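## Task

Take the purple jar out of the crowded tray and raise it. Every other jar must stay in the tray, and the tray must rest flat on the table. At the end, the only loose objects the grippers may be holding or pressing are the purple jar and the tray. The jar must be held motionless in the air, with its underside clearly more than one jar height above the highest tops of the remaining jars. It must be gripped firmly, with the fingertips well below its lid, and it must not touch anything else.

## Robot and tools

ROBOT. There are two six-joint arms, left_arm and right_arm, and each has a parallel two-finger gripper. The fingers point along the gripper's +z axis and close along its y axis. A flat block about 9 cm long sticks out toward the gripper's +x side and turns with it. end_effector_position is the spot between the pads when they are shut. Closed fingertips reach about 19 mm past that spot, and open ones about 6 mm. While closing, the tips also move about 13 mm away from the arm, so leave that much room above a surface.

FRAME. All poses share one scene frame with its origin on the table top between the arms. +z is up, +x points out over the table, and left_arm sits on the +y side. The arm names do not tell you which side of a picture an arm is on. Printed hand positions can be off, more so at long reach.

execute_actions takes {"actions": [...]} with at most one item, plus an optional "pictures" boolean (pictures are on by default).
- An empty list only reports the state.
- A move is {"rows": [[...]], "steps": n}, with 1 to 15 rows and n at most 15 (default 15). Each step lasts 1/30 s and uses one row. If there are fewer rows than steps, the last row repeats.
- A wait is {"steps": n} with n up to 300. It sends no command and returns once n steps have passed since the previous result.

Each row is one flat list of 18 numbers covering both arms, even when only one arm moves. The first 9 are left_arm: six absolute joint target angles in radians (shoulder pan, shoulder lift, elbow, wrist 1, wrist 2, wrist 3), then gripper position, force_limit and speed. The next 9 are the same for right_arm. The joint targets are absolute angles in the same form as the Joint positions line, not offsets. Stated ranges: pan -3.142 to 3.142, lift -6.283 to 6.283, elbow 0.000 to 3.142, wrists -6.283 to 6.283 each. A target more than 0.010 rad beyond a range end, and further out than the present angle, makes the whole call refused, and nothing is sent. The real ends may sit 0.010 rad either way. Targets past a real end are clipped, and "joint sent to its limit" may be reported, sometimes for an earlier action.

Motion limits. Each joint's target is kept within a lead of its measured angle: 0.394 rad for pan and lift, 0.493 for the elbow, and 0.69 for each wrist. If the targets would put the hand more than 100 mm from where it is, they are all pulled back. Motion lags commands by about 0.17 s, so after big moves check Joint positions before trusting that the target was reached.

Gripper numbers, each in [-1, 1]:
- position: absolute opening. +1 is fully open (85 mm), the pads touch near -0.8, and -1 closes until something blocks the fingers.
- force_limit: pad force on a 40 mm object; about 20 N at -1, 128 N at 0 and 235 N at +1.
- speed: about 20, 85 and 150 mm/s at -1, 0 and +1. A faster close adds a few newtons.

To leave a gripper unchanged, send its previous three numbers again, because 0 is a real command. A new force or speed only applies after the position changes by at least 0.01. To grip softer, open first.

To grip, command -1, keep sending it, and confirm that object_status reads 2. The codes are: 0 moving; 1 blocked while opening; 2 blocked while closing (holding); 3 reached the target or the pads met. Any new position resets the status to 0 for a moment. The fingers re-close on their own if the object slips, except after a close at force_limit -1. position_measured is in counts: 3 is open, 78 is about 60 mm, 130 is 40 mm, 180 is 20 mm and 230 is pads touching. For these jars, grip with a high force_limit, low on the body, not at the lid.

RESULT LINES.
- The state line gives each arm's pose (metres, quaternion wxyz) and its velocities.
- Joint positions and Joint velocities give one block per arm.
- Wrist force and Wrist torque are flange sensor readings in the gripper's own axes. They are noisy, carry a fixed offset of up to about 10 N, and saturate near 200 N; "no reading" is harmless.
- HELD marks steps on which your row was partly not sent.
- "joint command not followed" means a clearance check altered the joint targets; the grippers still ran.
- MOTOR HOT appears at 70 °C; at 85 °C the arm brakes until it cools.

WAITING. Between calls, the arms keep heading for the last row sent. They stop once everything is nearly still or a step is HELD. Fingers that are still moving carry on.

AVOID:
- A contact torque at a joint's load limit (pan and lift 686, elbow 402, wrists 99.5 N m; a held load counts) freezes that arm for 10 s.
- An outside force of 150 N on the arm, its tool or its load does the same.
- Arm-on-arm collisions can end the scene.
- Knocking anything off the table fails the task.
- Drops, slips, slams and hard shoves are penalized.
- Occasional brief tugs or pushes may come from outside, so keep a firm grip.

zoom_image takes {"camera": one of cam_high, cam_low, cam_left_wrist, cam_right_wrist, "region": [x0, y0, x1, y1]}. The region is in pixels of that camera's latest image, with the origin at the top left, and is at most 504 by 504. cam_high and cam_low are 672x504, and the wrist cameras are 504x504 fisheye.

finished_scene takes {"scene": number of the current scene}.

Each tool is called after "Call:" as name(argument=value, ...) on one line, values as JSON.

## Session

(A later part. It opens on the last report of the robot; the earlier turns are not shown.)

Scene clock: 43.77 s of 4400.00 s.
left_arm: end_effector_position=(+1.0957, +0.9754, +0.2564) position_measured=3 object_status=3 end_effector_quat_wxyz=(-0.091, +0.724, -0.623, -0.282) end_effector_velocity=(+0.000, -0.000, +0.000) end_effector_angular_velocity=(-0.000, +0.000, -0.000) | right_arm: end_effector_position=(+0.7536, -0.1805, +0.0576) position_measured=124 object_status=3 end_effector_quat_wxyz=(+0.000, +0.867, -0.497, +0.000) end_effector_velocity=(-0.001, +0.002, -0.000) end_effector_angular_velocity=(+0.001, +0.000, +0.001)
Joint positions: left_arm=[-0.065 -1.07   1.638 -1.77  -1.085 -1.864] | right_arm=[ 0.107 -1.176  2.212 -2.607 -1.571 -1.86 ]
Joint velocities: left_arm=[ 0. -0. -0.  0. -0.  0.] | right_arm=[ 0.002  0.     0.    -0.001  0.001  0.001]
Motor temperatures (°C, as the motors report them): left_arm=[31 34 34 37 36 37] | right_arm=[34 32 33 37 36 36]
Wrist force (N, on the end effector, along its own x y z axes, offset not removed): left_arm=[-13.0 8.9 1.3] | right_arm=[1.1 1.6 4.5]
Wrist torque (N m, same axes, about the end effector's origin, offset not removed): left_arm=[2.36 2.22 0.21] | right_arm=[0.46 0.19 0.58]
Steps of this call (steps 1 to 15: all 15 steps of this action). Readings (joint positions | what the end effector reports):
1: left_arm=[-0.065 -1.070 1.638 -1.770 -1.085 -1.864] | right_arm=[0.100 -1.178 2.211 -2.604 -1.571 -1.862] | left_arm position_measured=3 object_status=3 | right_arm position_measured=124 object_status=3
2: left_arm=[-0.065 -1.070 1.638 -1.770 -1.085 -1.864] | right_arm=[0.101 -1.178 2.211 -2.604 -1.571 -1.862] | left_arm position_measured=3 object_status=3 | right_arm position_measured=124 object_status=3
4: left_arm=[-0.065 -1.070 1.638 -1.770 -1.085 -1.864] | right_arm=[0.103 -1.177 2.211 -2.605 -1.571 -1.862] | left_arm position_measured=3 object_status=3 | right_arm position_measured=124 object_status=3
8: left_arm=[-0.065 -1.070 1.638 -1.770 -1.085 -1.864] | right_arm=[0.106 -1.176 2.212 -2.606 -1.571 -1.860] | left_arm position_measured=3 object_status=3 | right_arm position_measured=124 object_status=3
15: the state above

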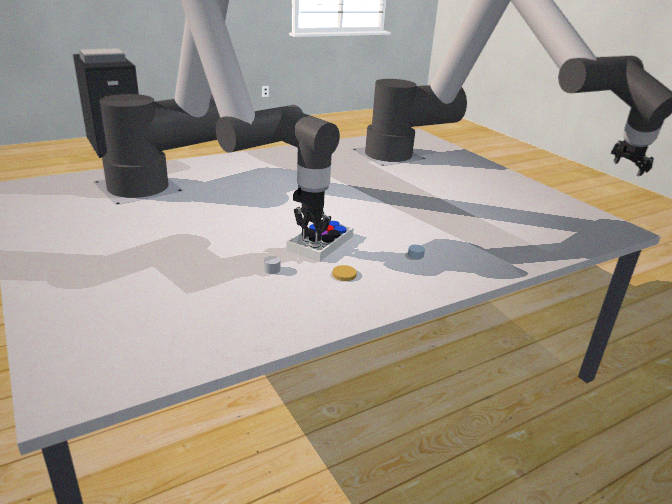

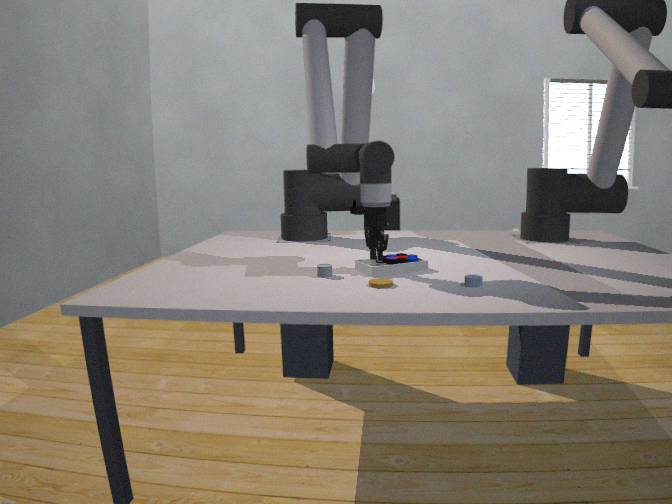

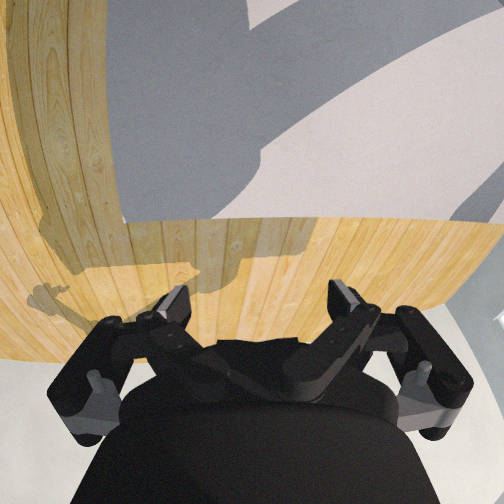

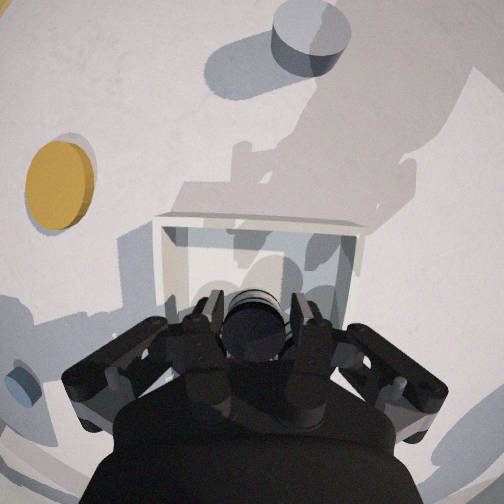

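Call:
execute_actions(actions=[{"rows":[[-0.065,-1.07,1.638,-1.77,-1.085,-1.864,1,0,0,0.1077,-1.1745,2.2092,-2.6055,-1.571,-1.8589,0.02,-0.9,0],[-0.065,-1.07,1.638,-1.77,-1.085,-1.864,1,0,0,0.1077,-1.1745,2.2092,-2.6055,-1.571,-1.8589,0.02,-0.9,0],[-0.065,-1.07,1.638,-1.77,-1.085,-1.864,1,0,0,0.1077,-1.1745,2.2092,-2.6055,-1.571,-1.8589,0.02,-0.9,0],[-0.065,-1.07,1.638,-1.77,-1.085,-1.864,1,0,0,0.1166,-1.1749,2.2099,-2.6058,-1.571,-1.85,0.02,-0.9,0]],"steps":12}], pictures=false)

Call:
execute_actions(actions=[{"rows":[[-0.065,-1.07,1.638,-1.77,-1.085,-1.864,1,0,0,0.1166,-1.1749,2.2099,-2.6058,-1.571,-1.85,-1,-0.9,-1]]}], pictures=false)

Call:
execute_actions(actions=[{"rows":[[-0.065,-1.07,1.638,-1.77,-1.085,-1.864,1,0,0,0.1166,-1.1810,2.2082,-2.5980,-1.571,-1.85,-1,-0.9,-1]],"steps":9}], pictures=false)

Call:
execute_actions(actions=[{"rows":[[-0.065,-1.07,1.638,-1.77,-1.085,-1.864,1,0,0,0.0723,-1.1787,2.2040,-2.5961,-1.571,-1.8943,-1,-0.9,-1]],"steps":13}], pictures=false)

Call:
execute_actions(actions=[{"rows":[[-0.065,-1.07,1.638,-1.77,-1.085,-1.864,1,0,0,0.0723,-1.1732,2.2055,-2.6031,-1.571,-1.8943,-1,-0.9,-1]],"steps":9}], pictures=false)

Call:
execute_actions(actions=[{"rows":[[-0.065,-1.07,1.638,-1.77,-1.085,-1.864,1,0,0,0.0723,-1.1732,2.2055,-2.6031,-1.571,-1.8943,0.04,-0.9,0]],"steps":8}], pictures=false)

Call:
execute_actions(actions=[{"rows":[[-0.065,-1.07,1.638,-1.77,-1.085,-1.864,1,0,0,0.0723,-1.1946,2.1993,-2.5755,-1.571,-1.8943,0.04,-0.9,0]],"steps":10}], pictures=false)

Call:
execute_actions(actions=[{"rows":[[-0.065,-1.07,1.638,-1.77,-1.085,-1.864,1,0,0,0.1430,-1.1684,2.1530,-2.5554,-1.571,-1.8236,0.04,-0.9,0]]}], pictures=false)

Call:
execute_actions(actions=[{"steps":8}])

Call:
zoom_image(camera="cam_right_wrist", region=[180, 180, 420, 370])

Scene clock: 68.23 s of 4400.00 s.
left_arm: end_effector_position=(+1.0957, +0.9754, +0.2564) position_measured=3 object_status=3 end_effector_quat_wxyz=(-0.091, +0.724, -0.623, -0.282) end_effector_velocity=(-0.001, +0.002, -0.001) end_effector_angular_velocity=(+0.000, +0.001, +0.001) | right_arm: end_effector_position=(+0.7516, -0.1736, +0.0575) position_measured=127 object_status=3 end_effector_quat_wxyz=(+0.000, +0.868, -0.497, +0.000) end_effector_velocity=(-0.004, +0.009, +0.000) end_effector_angular_velocity=(-0.001, -0.000, +0.000)
Joint positions: left_arm=[-0.065 -1.07   1.638 -1.77  -1.085 -1.864] | right_arm=[ 0.115 -1.175  2.21  -2.606 -1.571 -1.851]
Joint velocities: left_arm=[ 0.002  0.     0.001 -0.     0.     0.   ] | right_arm=[ 0.012  0.    -0.001  0.001 -0.001  0.011]
Motor temperatures (°C, as the motors report them): left_arm=[31 34 34 37 36 37] | right_arm=[34 32 33 37 36 36]
Wrist force (N, on the end effector, along its own x y z axes, offset not removed): left_arm=[-11.6 3.2 4.1] | right_arm=[0.9 2.3 1.5]
Wrist torque (N m, same axes, about the end effector's origin, offset not removed): left_arm=[1.29 1.82 0.33] | right_arm=[0.49 0.27 0.59]
Steps of this call (steps 1 to 15: the robot went on to your last target; steps 16 to 90: nothing new was sent; then 21.07 s passed at rest; steps 91 to 102: all 12 steps of this action). Readings (joint positions | what the end effector reports):
91: left_arm=[-0.065 -1.070 1.638 -1.770 -1.085 -1.864] | right_arm=[0.107 -1.176 2.212 -2.607 -1.571 -1.860] | left_arm position_measured=3 object_status=3 | right_arm position_measured=124 object_status=0
92: left_arm=[-0.065 -1.070 1.638 -1.770 -1.085 -1.864] | right_arm=[0.107 -1.176 2.212 -2.607 -1.571 -1.860] | left_arm position_measured=3 object_status=3 | right_arm position_measured=124 object_status=0
94: left_arm=[-0.065 -1.070 1.638 -1.770 -1.085 -1.864] | right_arm=[0.107 -1.175 2.211 -2.607 -1.571 -1.859] | left_arm position_measured=3 object_status=3 | right_arm position_measured=125 object_status=0
98: left_arm=[-0.065 -1.070 1.638 -1.770 -1.085 -1.864] | right_arm=[0.112 -1.175 2.210 -2.606 -1.571 -1.854] | left_arm position_measured=3 object_status=3 | right_arm position_measured=126 object_status=0
102: the state above

Scene clock: 68.73 s of 4400.00 s.
left_arm: end_effector_position=(+1.0957, +0.9754, +0.2564) position_measured=3 object_status=3 end_effector_quat_wxyz=(-0.091, +0.724, -0.623, -0.282) end_effector_velocity=(-0.000, +0.001, +0.000) end_effector_angular_velocity=(+0.000, -0.000, +0.001) | right_arm: end_effector_position=(+0.7512, -0.1724, +0.0576) position_measured=139 object_status=0 end_effector_quat_wxyz=(+0.000, +0.867, -0.497, +0.000) end_effector_velocity=(-0.001, -0.000, -0.000) end_effector_angular_velocity=(-0.002, +0.001, +0.001)
Joint positions: left_arm=[-0.065 -1.07   1.638 -1.77  -1.085 -1.864] | right_arm=[ 0.117 -1.175  2.21  -2.606 -1.571 -1.85 ]
Joint velocities: left_arm=[ 0.001 -0.    -0.     0.     0.    -0.   ] | right_arm=[ 0.    -0.     0.     0.001 -0.001 -0.001]
Motor temperatures (°C, as the motors report them): left_arm=[31 34 34 37 36 37] | right_arm=[34 32 33 37 36 36]
Wrist force (N, on the end effector, along its own x y z axes, offset not removed): left_arm=[-10.2 5.3 5.2] | right_arm=[5.7 4.1 -12.6]
Wrist torque (N m, same axes, about the end effector's origin, offset not removed): left_arm=[1.75 1.71 0.39] | right_arm=[0.61 0.53 0.60]
Steps of this call (steps 1 to 15: all 15 steps of this action). Readings (joint positions | what the end effector reports):
1: left_arm=[-0.065 -1.070 1.638 -1.770 -1.085 -1.864] | right_arm=[0.115 -1.175 2.210 -2.606 -1.571 -1.851] | left_arm position_measured=3 object_status=3 | right_arm position_measured=127 object_status=0
2: left_arm=[-0.065 -1.070 1.638 -1.770 -1.085 -1.864] | right_arm=[0.116 -1.175 2.210 -2.606 -1.571 -1.851] | left_arm position_measured=3 object_status=3 | right_arm position_measured=127 object_status=0
4: left_arm=[-0.065 -1.070 1.638 -1.770 -1.085 -1.864] | right_arm=[0.116 -1.175 2.210 -2.606 -1.571 -1.851] | left_arm position_measured=3 object_status=3 | right_arm position_measured=128 object_status=0
8: left_arm=[-0.065 -1.070 1.638 -1.770 -1.085 -1.864] | right_arm=[0.116 -1.175 2.210 -2.606 -1.571 -1.850] | left_arm position_measured=3 object_status=3 | right_arm position_measured=134 object_status=0
15: the state above

Scene clock: 69.03 s of 4400.00 s.
left_arm: end_effector_position=(+1.0957, +0.9754, +0.2564) position_measured=3 object_status=3 end_effector_quat_wxyz=(-0.091, +0.724, -0.623, -0.282) end_effector_velocity=(-0.002, +0.000, -0.001) end_effector_angular_velocity=(-0.000, +0.002, -0.000) | right_arm: end_effector_position=(+0.7511, -0.1724, +0.0615) position_measured=140 object_status=2 end_effector_quat_wxyz=(+0.000, +0.868, -0.497, -0.000) end_effector_velocity=(+0.002, +0.000, +0.008) end_effector_angular_velocity=(+0.000, -0.003, -0.001)
Joint positions: left_arm=[-0.065 -1.07   1.638 -1.77  -1.085 -1.864] | right_arm=[ 0.117 -1.18   2.209 -2.599 -1.571 -1.85 ]
Joint velocities: left_arm=[ 0.    -0.     0.002 -0.    -0.     0.   ] | right_arm=[ 0.    -0.008 -0.004  0.009 -0.     0.001]
Motor temperatures (°C, as the motors report them): left_arm=[31 34 34 37 36 37] | right_arm=[34 32 33 37 36 36]
Wrist force (N, on the end effector, along its own x y z axes, offset not removed): left_arm=[-13.1 3.3 2.7] | right_arm=[3.0 4.8 1.2]
Wrist torque (N m, same axes, about the end effector's origin, offset not removed): left_arm=[1.31 2.37 0.32] | right_arm=[1.02 0.06 0.66]
Steps of this call (steps 1 to 9: all 9 steps of this action). Readings (joint positions | what the end effector reports):
1: left_arm=[-0.065 -1.070 1.638 -1.770 -1.085 -1.864] | right_arm=[0.117 -1.175 2.210 -2.606 -1.571 -1.850] | left_arm position_measured=3 object_status=3 | right_arm position_measured=139 object_status=0
2: left_arm=[-0.065 -1.070 1.638 -1.770 -1.085 -1.864] | right_arm=[0.117 -1.175 2.210 -2.605 -1.571 -1.850] | left_arm position_measured=3 object_status=3 | right_arm position_measured=139 object_status=0
4: left_arm=[-0.065 -1.070 1.638 -1.770 -1.085 -1.864] | right_arm=[0.117 -1.177 2.209 -2.603 -1.571 -1.850] | left_arm position_measured=3 object_status=3 | right_arm position_measured=140 object_status=0
8: left_arm=[-0.065 -1.070 1.638 -1.770 -1.085 -1.864] | right_arm=[0.117 -1.180 2.209 -2.600 -1.571 -1.850] | left_arm position_measured=3 object_status=3 | right_arm position_measured=140 object_status=0
9: the state above

Scene clock: 69.47 s of 4400.00 s.
left_arm: end_effector_position=(+1.0957, +0.9754, +0.2564) position_measured=3 object_status=3 end_effector_quat_wxyz=(-0.091, +0.724, -0.623, -0.282) end_effector_velocity=(-0.001, -0.000, -0.001) end_effector_angular_velocity=(+0.000, +0.002, -0.000) | right_arm: end_effector_position=(+0.7703, -0.2049, +0.0625) position_measured=149 object_status=0 end_effector_quat_wxyz=(+0.000, +0.868, -0.497, +0.000) end_effector_velocity=(+0.009, -0.017, +0.000) end_effector_angular_velocity=(-0.002, +0.001, +0.000)
Joint positions: left_arm=[-0.065 -1.07   1.638 -1.77  -1.085 -1.864] | right_arm=[ 0.075 -1.179  2.204 -2.596 -1.571 -1.892]
Joint velocities: left_arm=[-0.    -0.     0.002  0.     0.    -0.   ] | right_arm=[-0.021  0.001 -0.002  0.003 -0.002 -0.021]
Motor temperatures (°C, as the motors report them): left_arm=[31 34 34 37 36 37] | right_arm=[34 32 33 37 36 36]
Wrist force (N, on the end effector, along its own x y z axes, offset not removed): left_arm=[-12.5 5.0 4.7] | right_arm=[-0.7 2.9 1.7]
Wrist torque (N m, same axes, about the end effector's origin, offset not removed): left_arm=[1.73 2.05 0.40] | right_arm=[0.60 0.65 0.60]
Steps of this call (steps 1 to 13: all 13 steps of this action). Readings (joint positions | what the end effector reports):
1: left_arm=[-0.065 -1.070 1.638 -1.770 -1.085 -1.864] | right_arm=[0.117 -1.180 2.208 -2.599 -1.571 -1.850] | left_arm position_measured=3 object_status=3 | right_arm position_measured=140 object_status=2
2: left_arm=[-0.065 -1.070 1.638 -1.770 -1.085 -1.864] | right_arm=[0.115 -1.180 2.208 -2.599 -1.571 -1.852] | left_arm position_measured=3 object_status=3 | right_arm position_measured=140 object_status=2
4: left_arm=[-0.065 -1.070 1.638 -1.770 -1.085 -1.864] | right_arm=[0.100 -1.180 2.207 -2.598 -1.571 -1.866] | left_arm position_measured=3 object_status=3 | right_arm position_measured=141 object_status=2
8: left_arm=[-0.065 -1.070 1.638 -1.770 -1.085 -1.864] | right_arm=[0.082 -1.179 2.205 -2.597 -1.571 -1.885] | left_arm position_measured=3 object_status=3 | right_arm position_measured=142 object_status=0
13: the state above

Scene clock: 69.77 s of 4400.00 s.
left_arm: end_effector_position=(+1.0957, +0.9754, +0.2564) position_measured=3 object_status=3 end_effector_quat_wxyz=(-0.091, +0.724, -0.623, -0.282) end_effector_velocity=(+0.000, -0.000, -0.001) end_effector_angular_velocity=(+0.000, +0.001, -0.000) | right_arm: end_effector_position=(+0.7714, -0.2068, +0.0588) position_measured=165 object_status=0 end_effector_quat_wxyz=(+0.000, +0.868, -0.497, +0.000) end_effector_velocity=(+0.001, -0.002, -0.006) end_effector_angular_velocity=(-0.002, -0.000, -0.000)
Joint positions: left_arm=[-0.065 -1.07   1.638 -1.77  -1.085 -1.864] | right_arm=[ 0.073 -1.174  2.205 -2.602 -1.571 -1.894]
Joint velocities: left_arm=[-0.     0.001  0.    -0.     0.     0.   ] | right_arm=[-0.002  0.007  0.002 -0.009 -0.002 -0.002]
Motor temperatures (°C, as the motors report them): left_arm=[31 34 34 37 36 37] | right_arm=[34 32 33 37 36 36]
Wrist force (N, on the end effector, along its own x y z axes, offset not removed): left_arm=[-10.6 3.0 3.2] | right_arm=[1.7 -0.2 1.2]
Wrist torque (N m, same axes, about the end effector's origin, offset not removed): left_arm=[1.22 1.75 0.43] | right_arm=[-0.09 0.08 0.56]
Steps of this call (steps 1 to 9: all 9 steps of this action). Readings (joint positions | what the end effector reports):
1: left_arm=[-0.065 -1.070 1.638 -1.770 -1.085 -1.864] | right_arm=[0.074 -1.179 2.204 -2.596 -1.571 -1.892] | left_arm position_measured=3 object_status=3 | right_arm position_measured=151 object_status=0
2: left_arm=[-0.065 -1.070 1.638 -1.770 -1.085 -1.864] | right_arm=[0.074 -1.178 2.204 -2.597 -1.571 -1.893] | left_arm position_measured=3 object_status=3 | right_arm position_measured=152 object_status=0
4: left_arm=[-0.065 -1.070 1.638 -1.770 -1.085 -1.864] | right_arm=[0.073 -1.177 2.204 -2.599 -1.571 -1.893] | left_arm position_measured=3 object_status=3 | right_arm position_measured=156 object_status=0
8: left_arm=[-0.065 -1.070 1.638 -1.770 -1.085 -1.864] | right_arm=[0.073 -1.174 2.205 -2.601 -1.571 -1.894] | left_arm position_measured=3 object_status=3 | right_arm position_measured=163 object_status=0
9: the state above

Scene clock: 70.03 s of 4400.00 s.
left_arm: end_effector_position=(+1.0957, +0.9754, +0.2564) position_measured=3 object_status=3 end_effector_quat_wxyz=(-0.091, +0.724, -0.623, -0.282) end_effector_velocity=(-0.000, -0.001, +0.000) end_effector_angular_velocity=(-0.000, -0.000, -0.000) | right_arm: end_effector_position=(+0.7715, -0.2070, +0.0581) position_measured=132 object_status=0 end_effector_quat_wxyz=(+0.000, +0.868, -0.497, +0.000) end_effector_velocity=(+0.001, -0.000, -0.000) end_effector_angular_velocity=(-0.000, -0.001, +0.000)
Joint positions: left_arm=[-0.065 -1.07   1.638 -1.77  -1.085 -1.864] | right_arm=[ 0.072 -1.173  2.205 -2.603 -1.571 -1.894]
Joint velocities: left_arm=[-0.    -0.001  0.001 -0.    -0.     0.   ] | right_arm=[-0.     0.001 -0.    -0.002 -0.    -0.001]
Motor temperatures (°C, as the motors report them): left_arm=[31 34 34 37 36 37] | right_arm=[34 32 33 37 36 36]
Wrist force (N, on the end effector, along its own x y z axes, offset not removed): left_arm=[-11.1 4.1 5.2] | right_arm=[1.0 0.3 -0.1]
Wrist torque (N m, same axes, about the end effector's origin, offset not removed): left_arm=[1.53 1.84 0.37] | right_arm=[0.22 0.27 0.58]
Steps of this call (steps 1 to 8: all 8 steps of this action). Readings (joint positions | what the end effector reports):
1: left_arm=[-0.065 -1.070 1.638 -1.770 -1.085 -1.864] | right_arm=[0.073 -1.174 2.205 -2.602 -1.571 -1.894] | left_arm position_measured=3 object_status=3 | right_arm position_measured=166 object_status=0
2: left_arm=[-0.065 -1.070 1.638 -1.770 -1.085 -1.864] | right_arm=[0.072 -1.174 2.205 -2.602 -1.571 -1.894] | left_arm position_measured=3 object_status=3 | right_arm position_measured=168 object_status=0
4: left_arm=[-0.065 -1.070 1.638 -1.770 -1.085 -1.864] | right_arm=[0.072 -1.174 2.205 -2.603 -1.571 -1.894] | left_arm position_measured=3 object_status=3 | right_arm position_measured=160 object_status=0
8: the state above

Scene clock: 70.37 s of 4400.00 s.
left_arm: end_effector_position=(+1.0957, +0.9754, +0.2564) position_measured=3 object_status=3 end_effector_quat_wxyz=(-0.091, +0.724, -0.623, -0.282) end_effector_velocity=(-0.001, -0.000, -0.001) end_effector_angular_velocity=(+0.000, +0.001, +0.000) | right_arm: end_effector_position=(+0.7714, -0.2070, +0.0732) position_measured=124 object_status=0 end_effector_quat_wxyz=(+0.000, +0.868, -0.497, +0.000) end_effector_velocity=(-0.000, +0.000, +0.018) end_effector_angular_velocity=(+0.001, +0.000, +0.000)
Joint positions: left_arm=[-0.065 -1.07   1.638 -1.77  -1.085 -1.864] | right_arm=[ 0.072 -1.192  2.2   -2.579 -1.571 -1.894]
Joint velocities: left_arm=[-0.    -0.     0.002 -0.    -0.    -0.   ] | right_arm=[-0.    -0.021 -0.006  0.028  0.001 -0.   ]
Motor temperatures (°C, as the motors report them): left_arm=[31 34 34 37 36 37] | right_arm=[34 32 33 37 36 36]
Wrist force (N, on the end effector, along its own x y z axes, offset not removed): left_arm=[-8.9 1.9 3.3] | right_arm=[-0.2 1.2 0.8]
Wrist torque (N m, same axes, about the end effector's origin, offset not removed): left_arm=[1.12 1.40 0.27] | right_arm=[0.30 0.56 0.60]
Steps of this call (steps 1 to 10: all 10 steps of this action). Readings (joint positions | what the end effector reports):
1: left_arm=[-0.065 -1.070 1.638 -1.770 -1.085 -1.864] | right_arm=[0.072 -1.173 2.205 -2.603 -1.571 -1.894] | left_arm position_measured=3 object_status=3 | right_arm position_measured=128 object_status=0
2: left_arm=[-0.065 -1.070 1.638 -1.770 -1.085 -1.864] | right_arm=[0.072 -1.174 2.205 -2.601 -1.571 -1.894] | left_arm position_measured=3 object_status=3 | right_arm position_measured=126 object_status=0
4: left_arm=[-0.065 -1.070 1.638 -1.770 -1.085 -1.864] | right_arm=[0.072 -1.181 2.203 -2.593 -1.571 -1.894] | left_arm position_measured=3 object_status=3 | right_arm position_measured=124 object_status=0
8: left_arm=[-0.065 -1.070 1.638 -1.770 -1.085 -1.864] | right_arm=[0.072 -1.190 2.201 -2.582 -1.571 -1.894] | left_arm position_measured=3 object_status=3 | right_arm position_measured=124 object_status=0
10: the state above

Scene clock: 70.87 s of 4400.00 s.
left_arm: end_effector_position=(+1.0957, +0.9754, +0.2564) position_measured=3 object_status=3 end_effector_quat_wxyz=(-0.091, +0.724, -0.623, -0.282) end_effector_velocity=(+0.001, +0.001, +0.001) end_effector_angular_velocity=(-0.000, -0.001, +0.001) | right_arm: end_effector_position=(+0.7750, -0.1443, +0.0749) position_measured=124 object_status=3 end_effector_quat_wxyz=(+0.000, +0.867, -0.497, +0.000) end_effector_velocity=(-0.001, +0.019, -0.000) end_effector_angular_velocity=(-0.000, -0.000, -0.000)
Joint positions: left_arm=[-0.065 -1.07   1.638 -1.77  -1.085 -1.864] | right_arm=[ 0.14  -1.169  2.155 -2.556 -1.571 -1.826]
Joint velocities: left_arm=[ 0.001 -0.    -0.001  0.    -0.    -0.   ] | right_arm=[ 0.02   0.007 -0.012  0.005 -0.     0.02 ]
Motor temperatures (°C, as the motors report them): left_arm=[31 34 34 37 36 37] | right_arm=[34 32 33 37 36 36]
Wrist force (N, on the end effector, along its own x y z axes, offset not removed): left_arm=[-7.1 2.7 1.1] | right_arm=[-0.8 3.2 2.7]
Wrist torque (N m, same axes, about the end effector's origin, offset not removed): left_arm=[1.24 1.09 0.35] | right_arm=[0.88 0.68 0.57]
Steps of this call (steps 1 to 15: all 15 steps of this action). Readings (joint positions | what the end effector reports):
1: left_arm=[-0.065 -1.070 1.638 -1.770 -1.085 -1.864] | right_arm=[0.072 -1.192 2.200 -2.578 -1.571 -1.894] | left_arm position_measured=3 object_status=3 | right_arm position_measured=124 object_status=3
2: left_arm=[-0.065 -1.070 1.638 -1.770 -1.085 -1.864] | right_arm=[0.075 -1.191 2.198 -2.576 -1.571 -1.892] | left_arm position_measured=3 object_status=3 | right_arm position_measured=124 object_status=3
4: left_arm=[-0.065 -1.070 1.638 -1.770 -1.085 -1.864] | right_arm=[0.097 -1.183 2.182 -2.569 -1.571 -1.870] | left_arm position_measured=3 object_status=3 | right_arm position_measured=124 object_status=3
8: left_arm=[-0.065 -1.070 1.638 -1.770 -1.085 -1.864] | right_arm=[0.127 -1.174 2.163 -2.560 -1.571 -1.840] | left_arm position_measured=3 object_status=3 | right_arm position_measured=124 object_status=3
15: the state above

Scene clock: 71.13 s of 4400.00 s.
left_arm: end_effector_position=(+1.0957, +0.9754, +0.2564) position_measured=3 object_status=3 end_effector_quat_wxyz=(-0.091, +0.724, -0.623, -0.282) end_effector_velocity=(+0.002, -0.001, +0.001) end_effector_angular_velocity=(-0.000, -0.001, -0.001) | right_arm: end_effector_position=(+0.7749, -0.1422, +0.0749) position_measured=124 object_status=3 end_effector_quat_wxyz=(+0.000, +0.867, -0.497, +0.000) end_effector_velocity=(+0.000, +0.002, +0.000) end_effector_angular_velocity=(+0.000, -0.001, +0.000)
Joint positions: left_arm=[-0.065 -1.07   1.638 -1.77  -1.085 -1.864] | right_arm=[ 0.143 -1.169  2.153 -2.555 -1.571 -1.824]
Joint velocities: left_arm=[-0.001  0.001 -0.002  0.    -0.     0.   ] | right_arm=[ 0.003  0.001 -0.002  0.    -0.     0.003]
Motor temperatures (°C, as the motors report them): left_arm=[31 34 34 37 36 37] | right_arm=[34 32 33 37 36 36]
Wrist force (N, on the end effector, along its own x y z axes, offset not removed): left_arm=[-8.8 1.8 3.2] | right_arm=[1.1 0.7 0.2]
Wrist torque (N m, same axes, about the end effector's origin, offset not removed): left_arm=[1.15 1.35 0.51] | right_arm=[0.20 0.35 0.51]
Steps of this call (steps 1 to 8: the robot went on to your last target). Readings (joint positions | what the end effector reports):
1: left_arm=[-0.065 -1.070 1.638 -1.770 -1.085 -1.864] | right_arm=[0.141 -1.169 2.154 -2.556 -1.571 -1.826] | left_arm position_measured=3 object_status=3 | right_arm position_measured=124 object_status=3
2: left_arm=[-0.065 -1.070 1.638 -1.770 -1.085 -1.864] | right_arm=[0.141 -1.169 2.154 -2.556 -1.571 -1.825] | left_arm position_measured=3 object_status=3 | right_arm position_measured=124 object_status=3
4: left_arm=[-0.065 -1.070 1.638 -1.770 -1.085 -1.864] | right_arm=[0.142 -1.169 2.154 -2.556 -1.571 -1.824] | left_arm position_measured=3 object_status=3 | right_arm position_measured=124 object_status=3
8: the state above

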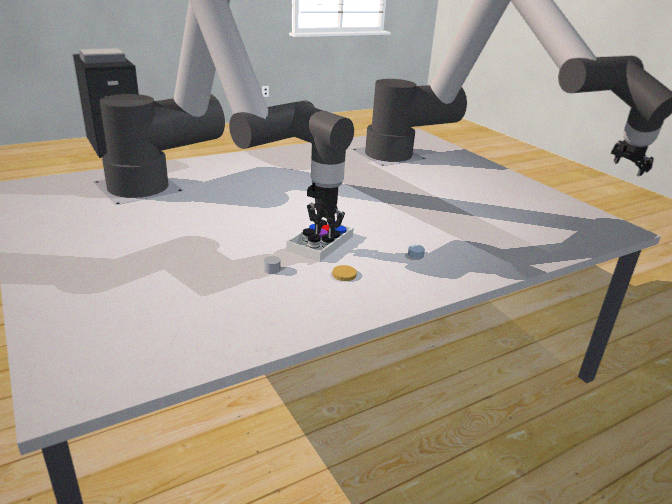

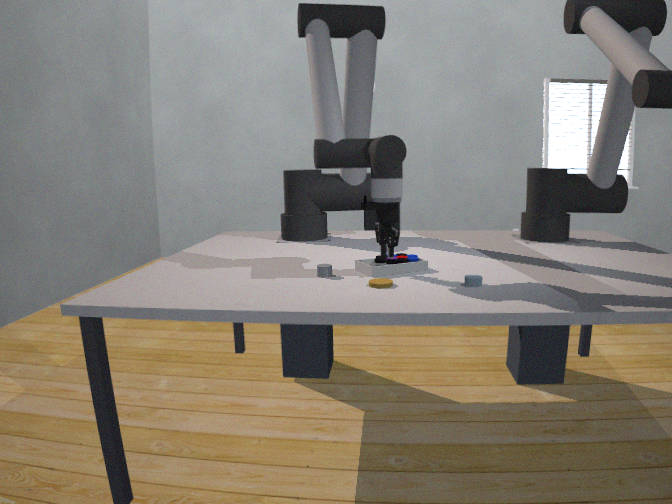

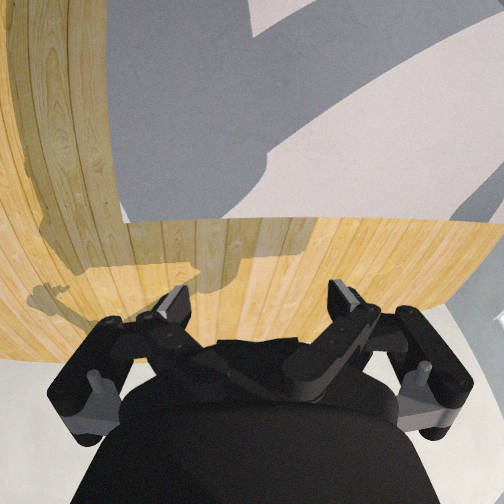

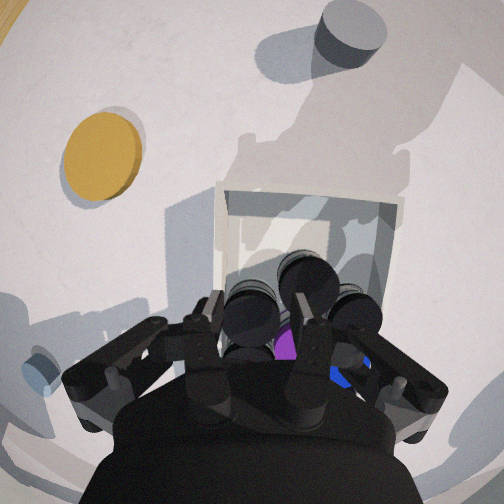

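Region (180, 180, 420, 370) of cam_right_wrist's 504x504 image, scaled by 2.100, with more detail than that image has; it fills the top 399 rows of this view, and the rest is white.

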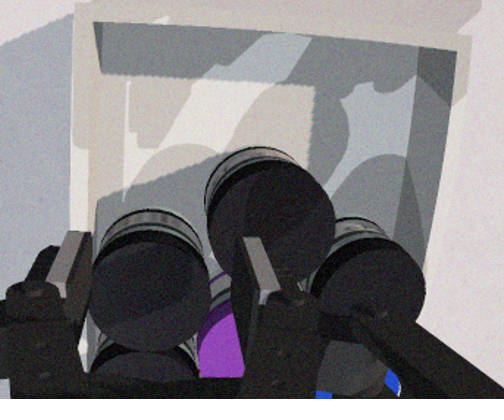

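Call:
execute_actions(actions=[{"rows":[[-0.065,-1.07,1.638,-1.77,-1.085,-1.864,1,0,0,0.1077,-1.1966,2.2030,-2.5772,-1.571,-1.8589,0.04,-0.9,0]]}], pictures=false)

Call:
execute_actions(actions=[{"rows":[[-0.065,-1.07,1.638,-1.77,-1.085,-1.864,1,0,0,0.1077,-1.1745,2.2092,-2.6055,-1.571,-1.8589,0.04,-0.9,0]],"steps":10}], pictures=false)

Call:
execute_actions(actions=[{"rows":[[-0.065,-1.07,1.638,-1.77,-1.085,-1.864,1,0,0,0.1188,-1.1749,2.2100,-2.6059,-1.571,-1.8478,0.04,-0.9,0]],"steps":8}], pictures=false)

Call:
execute_actions(actions=[{"rows":[[-0.065,-1.07,1.638,-1.77,-1.085,-1.864,1,0,0,0.1188,-1.1749,2.2100,-2.6059,-1.571,-1.8478,-1,-0.9,-1]]}], pictures=false)

Call:
execute_actions(actions=[{"rows":[[-0.065,-1.07,1.638,-1.77,-1.085,-1.864,1,0,0,0.1188,-1.1810,2.2083,-2.5981,-1.571,-1.8478,-1,-0.9,-1]],"steps":10}])

Scene clock: 82.00 s of 4400.00 s.
left_arm: end_effector_position=(+1.0957, +0.9754, +0.2564) position_measured=3 object_status=3 end_effector_quat_wxyz=(-0.091, +0.724, -0.623, -0.282) end_effector_velocity=(+0.000, -0.002, -0.001) end_effector_angular_velocity=(+0.000, +0.000, -0.001) | right_arm: end_effector_position=(+0.7559, -0.1780, +0.0755) position_measured=124 object_status=3 end_effector_quat_wxyz=(+0.000, +0.868, -0.497, +0.000) end_effector_velocity=(-0.006, -0.011, -0.000) end_effector_angular_velocity=(-0.001, +0.000, -0.002)
Joint positions: left_arm=[-0.065 -1.07   1.638 -1.77  -1.085 -1.864] | right_arm=[ 0.109 -1.196  2.201 -2.576 -1.571 -1.858]
Joint velocities: left_arm=[-0.002  0.     0.    -0.     0.    -0.   ] | right_arm=[-0.01  -0.008  0.015 -0.007 -0.001 -0.008]
Motor temperatures (°C, as the motors report them): left_arm=[31 34 34 37 36 37] | right_arm=[34 32 33 37 36 36]
Wrist force (N, on the end effector, along its own x y z axes, offset not removed): left_arm=[-8.9 7.2 1.8] | right_arm=[0.7 0.5 0.3]
Wrist torque (N m, same axes, about the end effector's origin, offset not removed): left_arm=[2.10 1.37 0.34] | right_arm=[0.25 0.41 0.64]
Steps of this call (steps 1 to 15: the robot went on to your last target; steps 16 to 90: nothing new was sent; then 7.37 s passed at rest; steps 91 to 105: all 15 steps of this action). Readings (joint positions | what the end effector reports):
91: left_arm=[-0.065 -1.070 1.638 -1.770 -1.085 -1.864] | right_arm=[0.143 -1.168 2.153 -2.555 -1.571 -1.824] | left_arm position_measured=3 object_status=3 | right_arm position_measured=124 object_status=3
92: left_arm=[-0.065 -1.070 1.638 -1.770 -1.085 -1.864] | right_arm=[0.141 -1.170 2.155 -2.557 -1.571 -1.825] | left_arm position_measured=3 object_status=3 | right_arm position_measured=124 object_status=3
94: left_arm=[-0.065 -1.070 1.638 -1.770 -1.085 -1.864] | right_arm=[0.130 -1.179 2.171 -2.564 -1.571 -1.837] | left_arm position_measured=3 object_status=3 | right_arm position_measured=124 object_status=3
98: left_arm=[-0.065 -1.070 1.638 -1.770 -1.085 -1.864] | right_arm=[0.115 -1.190 2.192 -2.572 -1.571 -1.851] | left_arm position_measured=3 object_status=3 | right_arm position_measured=124 object_status=3
105: the state above

Scene clock: 82.33 s of 4400.00 s.
left_arm: end_effector_position=(+1.0957, +0.9754, +0.2564) position_measured=3 object_status=3 end_effector_quat_wxyz=(-0.091, +0.724, -0.623, -0.282) end_effector_velocity=(-0.000, -0.001, -0.000) end_effector_angular_velocity=(+0.000, +0.001, -0.000) | right_arm: end_effector_position=(+0.7553, -0.1792, +0.0598) position_measured=124 object_status=3 end_effector_quat_wxyz=(+0.000, +0.868, -0.497, +0.000) end_effector_velocity=(-0.002, -0.000, -0.018) end_effector_angular_velocity=(+0.001, +0.002, +0.001)
Joint positions: left_arm=[-0.065 -1.07   1.638 -1.77  -1.085 -1.864] | right_arm=[ 0.108 -1.177  2.208 -2.602 -1.571 -1.859]
Joint velocities: left_arm=[-0.001 -0.     0.001  0.     0.    -0.   ] | right_arm=[-0.001  0.022  0.008 -0.028  0.001 -0.001]
Motor temperatures (°C, as the motors report them): left_arm=[31 34 34 37 36 37] | right_arm=[34 32 33 37 36 36]
Wrist force (N, on the end effector, along its own x y z axes, offset not removed): left_arm=[-9.5 3.1 2.7] | right_arm=[4.8 3.8 -0.7]
Wrist torque (N m, same axes, about the end effector's origin, offset not removed): left_arm=[1.36 1.54 0.29] | right_arm=[0.85 -0.42 0.64]
Steps of this call (steps 1 to 10: all 10 steps of this action). Readings (joint positions | what the end effector reports):
1: left_arm=[-0.065 -1.070 1.638 -1.770 -1.085 -1.864] | right_arm=[0.109 -1.196 2.202 -2.577 -1.571 -1.858] | left_arm position_measured=3 object_status=3 | right_arm position_measured=124 object_status=3
2: left_arm=[-0.065 -1.070 1.638 -1.770 -1.085 -1.864] | right_arm=[0.108 -1.195 2.202 -2.578 -1.571 -1.858] | left_arm position_measured=3 object_status=3 | right_arm position_measured=124 object_status=3
4: left_arm=[-0.065 -1.070 1.638 -1.770 -1.085 -1.864] | right_arm=[0.108 -1.188 2.205 -2.588 -1.571 -1.858] | left_arm position_measured=3 object_status=3 | right_arm position_measured=124 object_status=3
8: left_arm=[-0.065 -1.070 1.638 -1.770 -1.085 -1.864] | right_arm=[0.108 -1.179 2.208 -2.599 -1.571 -1.859] | left_arm position_measured=3 object_status=3 | right_arm position_measured=124 object_status=3
10: the state above

Scene clock: 82.60 s of 4400.00 s.
left_arm: end_effector_position=(+1.0957, +0.9754, +0.2564) position_measured=3 object_status=3 end_effector_quat_wxyz=(-0.091, +0.724, -0.623, -0.282) end_effector_velocity=(-0.001, -0.000, -0.001) end_effector_angular_velocity=(-0.000, +0.001, -0.000) | right_arm: end_effector_position=(+0.7513, -0.1726, +0.0579) position_measured=124 object_status=3 end_effector_quat_wxyz=(+0.000, +0.867, -0.497, +0.000) end_effector_velocity=(-0.007, +0.015, -0.001) end_effector_angular_velocity=(+0.001, -0.002, +0.001)
Joint positions: left_arm=[-0.065 -1.07   1.638 -1.77  -1.085 -1.864] | right_arm=[ 0.116 -1.175  2.21  -2.605 -1.571 -1.85 ]
Joint velocities: left_arm=[ 0.     0.     0.001 -0.    -0.     0.   ] | right_arm=[ 0.019  0.002  0.001 -0.005  0.001  0.017]
Motor temperatures (°C, as the motors report them): left_arm=[31 34 34 37 36 37] | right_arm=[34 32 33 37 36 36]
Wrist force (N, on the end effector, along its own x y z axes, offset not removed): left_arm=[-10.4 4.7 4.0] | right_arm=[-0.1 1.9 2.8]
Wrist torque (N m, same axes, about the end effector's origin, offset not removed): left_arm=[1.55 1.76 0.37] | right_arm=[0.48 0.53 0.65]
Steps of this call (steps 1 to 8: all 8 steps of this action). Readings (joint positions | what the end effector reports):
1: left_arm=[-0.065 -1.070 1.638 -1.770 -1.085 -1.864] | right_arm=[0.108 -1.177 2.209 -2.603 -1.571 -1.859] | left_arm position_measured=3 object_status=3 | right_arm position_measured=124 object_status=3
2: left_arm=[-0.065 -1.070 1.638 -1.770 -1.085 -1.864] | right_arm=[0.108 -1.176 2.209 -2.603 -1.571 -1.858] | left_arm position_measured=3 object_status=3 | right_arm position_measured=124 object_status=3
4: left_arm=[-0.065 -1.070 1.638 -1.770 -1.085 -1.864] | right_arm=[0.112 -1.176 2.209 -2.604 -1.571 -1.855] | left_arm position_measured=3 object_status=3 | right_arm position_measured=124 object_status=3
8: the state above

Scene clock: 83.10 s of 4400.00 s.
left_arm: end_effector_position=(+1.0957, +0.9754, +0.2564) position_measured=3 object_status=3 end_effector_quat_wxyz=(-0.091, +0.724, -0.623, -0.282) end_effector_velocity=(-0.000, +0.001, -0.000) end_effector_angular_velocity=(+0.000, +0.000, +0.001) | right_arm: end_effector_position=(+0.7503, -0.1707, +0.0577) position_measured=132 object_status=2 end_effector_quat_wxyz=(-0.000, +0.867, -0.497, +0.000) end_effector_velocity=(-0.001, -0.001, -0.001) end_effector_angular_velocity=(-0.002, +0.001, +0.001)
Joint positions: left_arm=[-0.065 -1.07   1.638 -1.77  -1.085 -1.864] | right_arm=[ 0.119 -1.175  2.21  -2.606 -1.571 -1.848]
Joint velocities: left_arm=[0.001 0.    0.    0.    0.    0.   ] | right_arm=[ 0.     0.     0.001  0.    -0.002 -0.   ]
Motor temperatures (°C, as the motors report them): left_arm=[31 34 34 37 36 37] | right_arm=[34 32 33 37 36 36]
Wrist force (N, on the end effector, along its own x y z axes, offset not removed): left_arm=[-11.3 5.5 -1.6] | right_arm=[10.9 1.4 -18.3]
Wrist torque (N m, same axes, about the end effector's origin, offset not removed): left_arm=[1.78 1.89 0.41] | right_arm=[-0.05 0.16 0.55]
Steps of this call (steps 1 to 15: all 15 steps of this action). Readings (joint positions | what the end effector reports):
1: left_arm=[-0.065 -1.070 1.638 -1.770 -1.085 -1.864] | right_arm=[0.117 -1.175 2.210 -2.605 -1.571 -1.850] | left_arm position_measured=3 object_status=3 | right_arm position_measured=124 object_status=0
2: left_arm=[-0.065 -1.070 1.638 -1.770 -1.085 -1.864] | right_arm=[0.117 -1.175 2.210 -2.606 -1.571 -1.849] | left_arm position_measured=3 object_status=3 | right_arm position_measured=124 object_status=0
4: left_arm=[-0.065 -1.070 1.638 -1.770 -1.085 -1.864] | right_arm=[0.118 -1.175 2.210 -2.606 -1.571 -1.849] | left_arm position_measured=3 object_status=3 | right_arm position_measured=125 object_status=0
8: left_arm=[-0.065 -1.070 1.638 -1.770 -1.085 -1.864] | right_arm=[0.118 -1.175 2.210 -2.606 -1.571 -1.848] | left_arm position_measured=3 object_status=3 | right_arm position_measured=130 object_status=0
15: the state above

Scene clock: 83.43 s of 4400.00 s.
left_arm: end_effector_position=(+1.0957, +0.9754, +0.2564) position_measured=3 object_status=3 end_effector_quat_wxyz=(-0.091, +0.724, -0.623, -0.282) end_effector_velocity=(-0.000, -0.001, -0.000) end_effector_angular_velocity=(-0.000, +0.001, -0.001) | right_arm: end_effector_position=(+0.7500, -0.1707, +0.0616) position_measured=132 object_status=2 end_effector_quat_wxyz=(+0.000, +0.868, -0.497, -0.000) end_effector_velocity=(+0.002, +0.001, +0.006) end_effector_angular_velocity=(+0.001, -0.002, -0.000)
Joint positions: left_arm=[-0.065 -1.07   1.638 -1.77  -1.085 -1.864] | right_arm=[ 0.119 -1.18   2.209 -2.599 -1.571 -1.848]
Joint velocities: left_arm=[-0.001 -0.     0.001 -0.    -0.     0.   ] | right_arm=[-0.    -0.006 -0.004  0.007  0.001  0.   ]
Motor temperatures (°C, as the motors report them): left_arm=[31 34 34 37 36 37] | right_arm=[34 32 33 37 36 36]
Wrist force (N, on the end effector, along its own x y z axes, offset not removed): left_arm=[-12.1 4.7 2.8] | right_arm=[0.3 2.1 0.7]
Wrist torque (N m, same axes, about the end effector's origin, offset not removed): left_arm=[1.72 1.99 0.35] | right_arm=[0.39 0.43 0.48]
Steps of this call (steps 1 to 10: all 10 steps of this action). Readings (joint positions | what the end effector reports):
1: left_arm=[-0.065 -1.070 1.638 -1.770 -1.085 -1.864] | right_arm=[0.119 -1.175 2.210 -2.606 -1.571 -1.848] | left_arm position_measured=3 object_status=3 | right_arm position_measured=132 object_status=2
2: left_arm=[-0.065 -1.070 1.638 -1.770 -1.085 -1.864] | right_arm=[0.119 -1.175 2.210 -2.606 -1.571 -1.848] | left_arm position_measured=3 object_status=3 | right_arm position_measured=132 object_status=2
4: left_arm=[-0.065 -1.070 1.638 -1.770 -1.085 -1.864] | right_arm=[0.119 -1.177 2.210 -2.603 -1.571 -1.848] | left_arm position_measured=3 object_status=3 | right_arm position_measured=132 object_status=2
8: left_arm=[-0.065 -1.070 1.638 -1.770 -1.085 -1.864] | right_arm=[0.119 -1.180 2.209 -2.600 -1.571 -1.848] | left_arm position_measured=3 object_status=3 | right_arm position_measured=132 object_status=2
10: the state above

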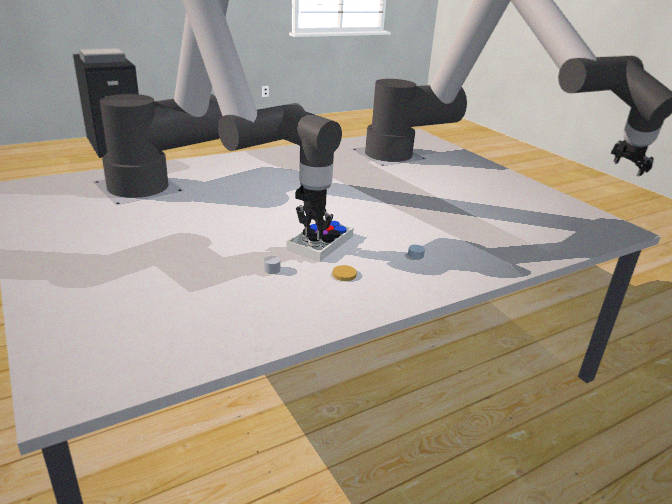

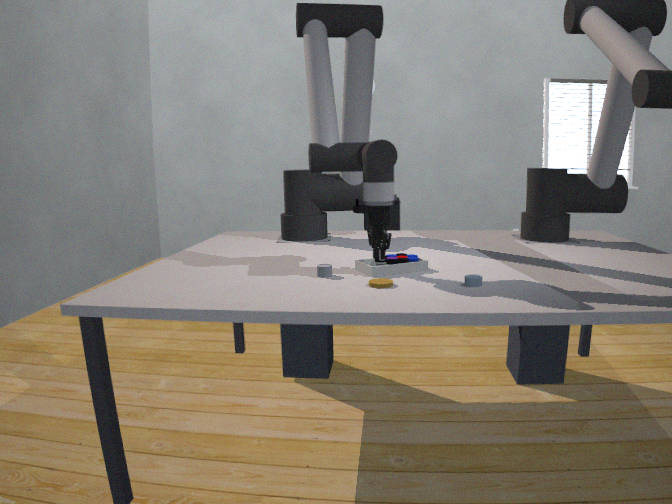

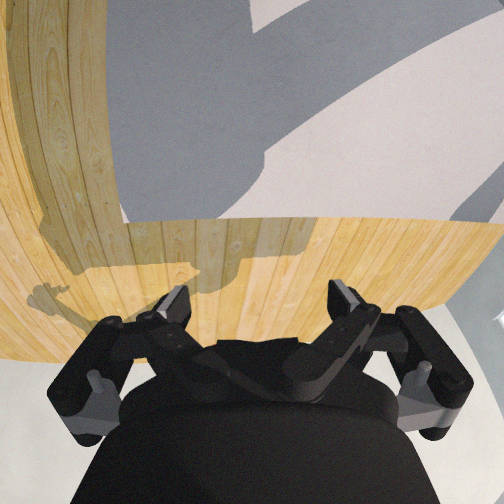

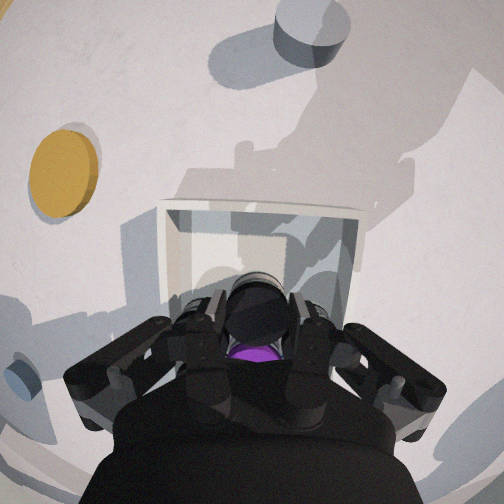

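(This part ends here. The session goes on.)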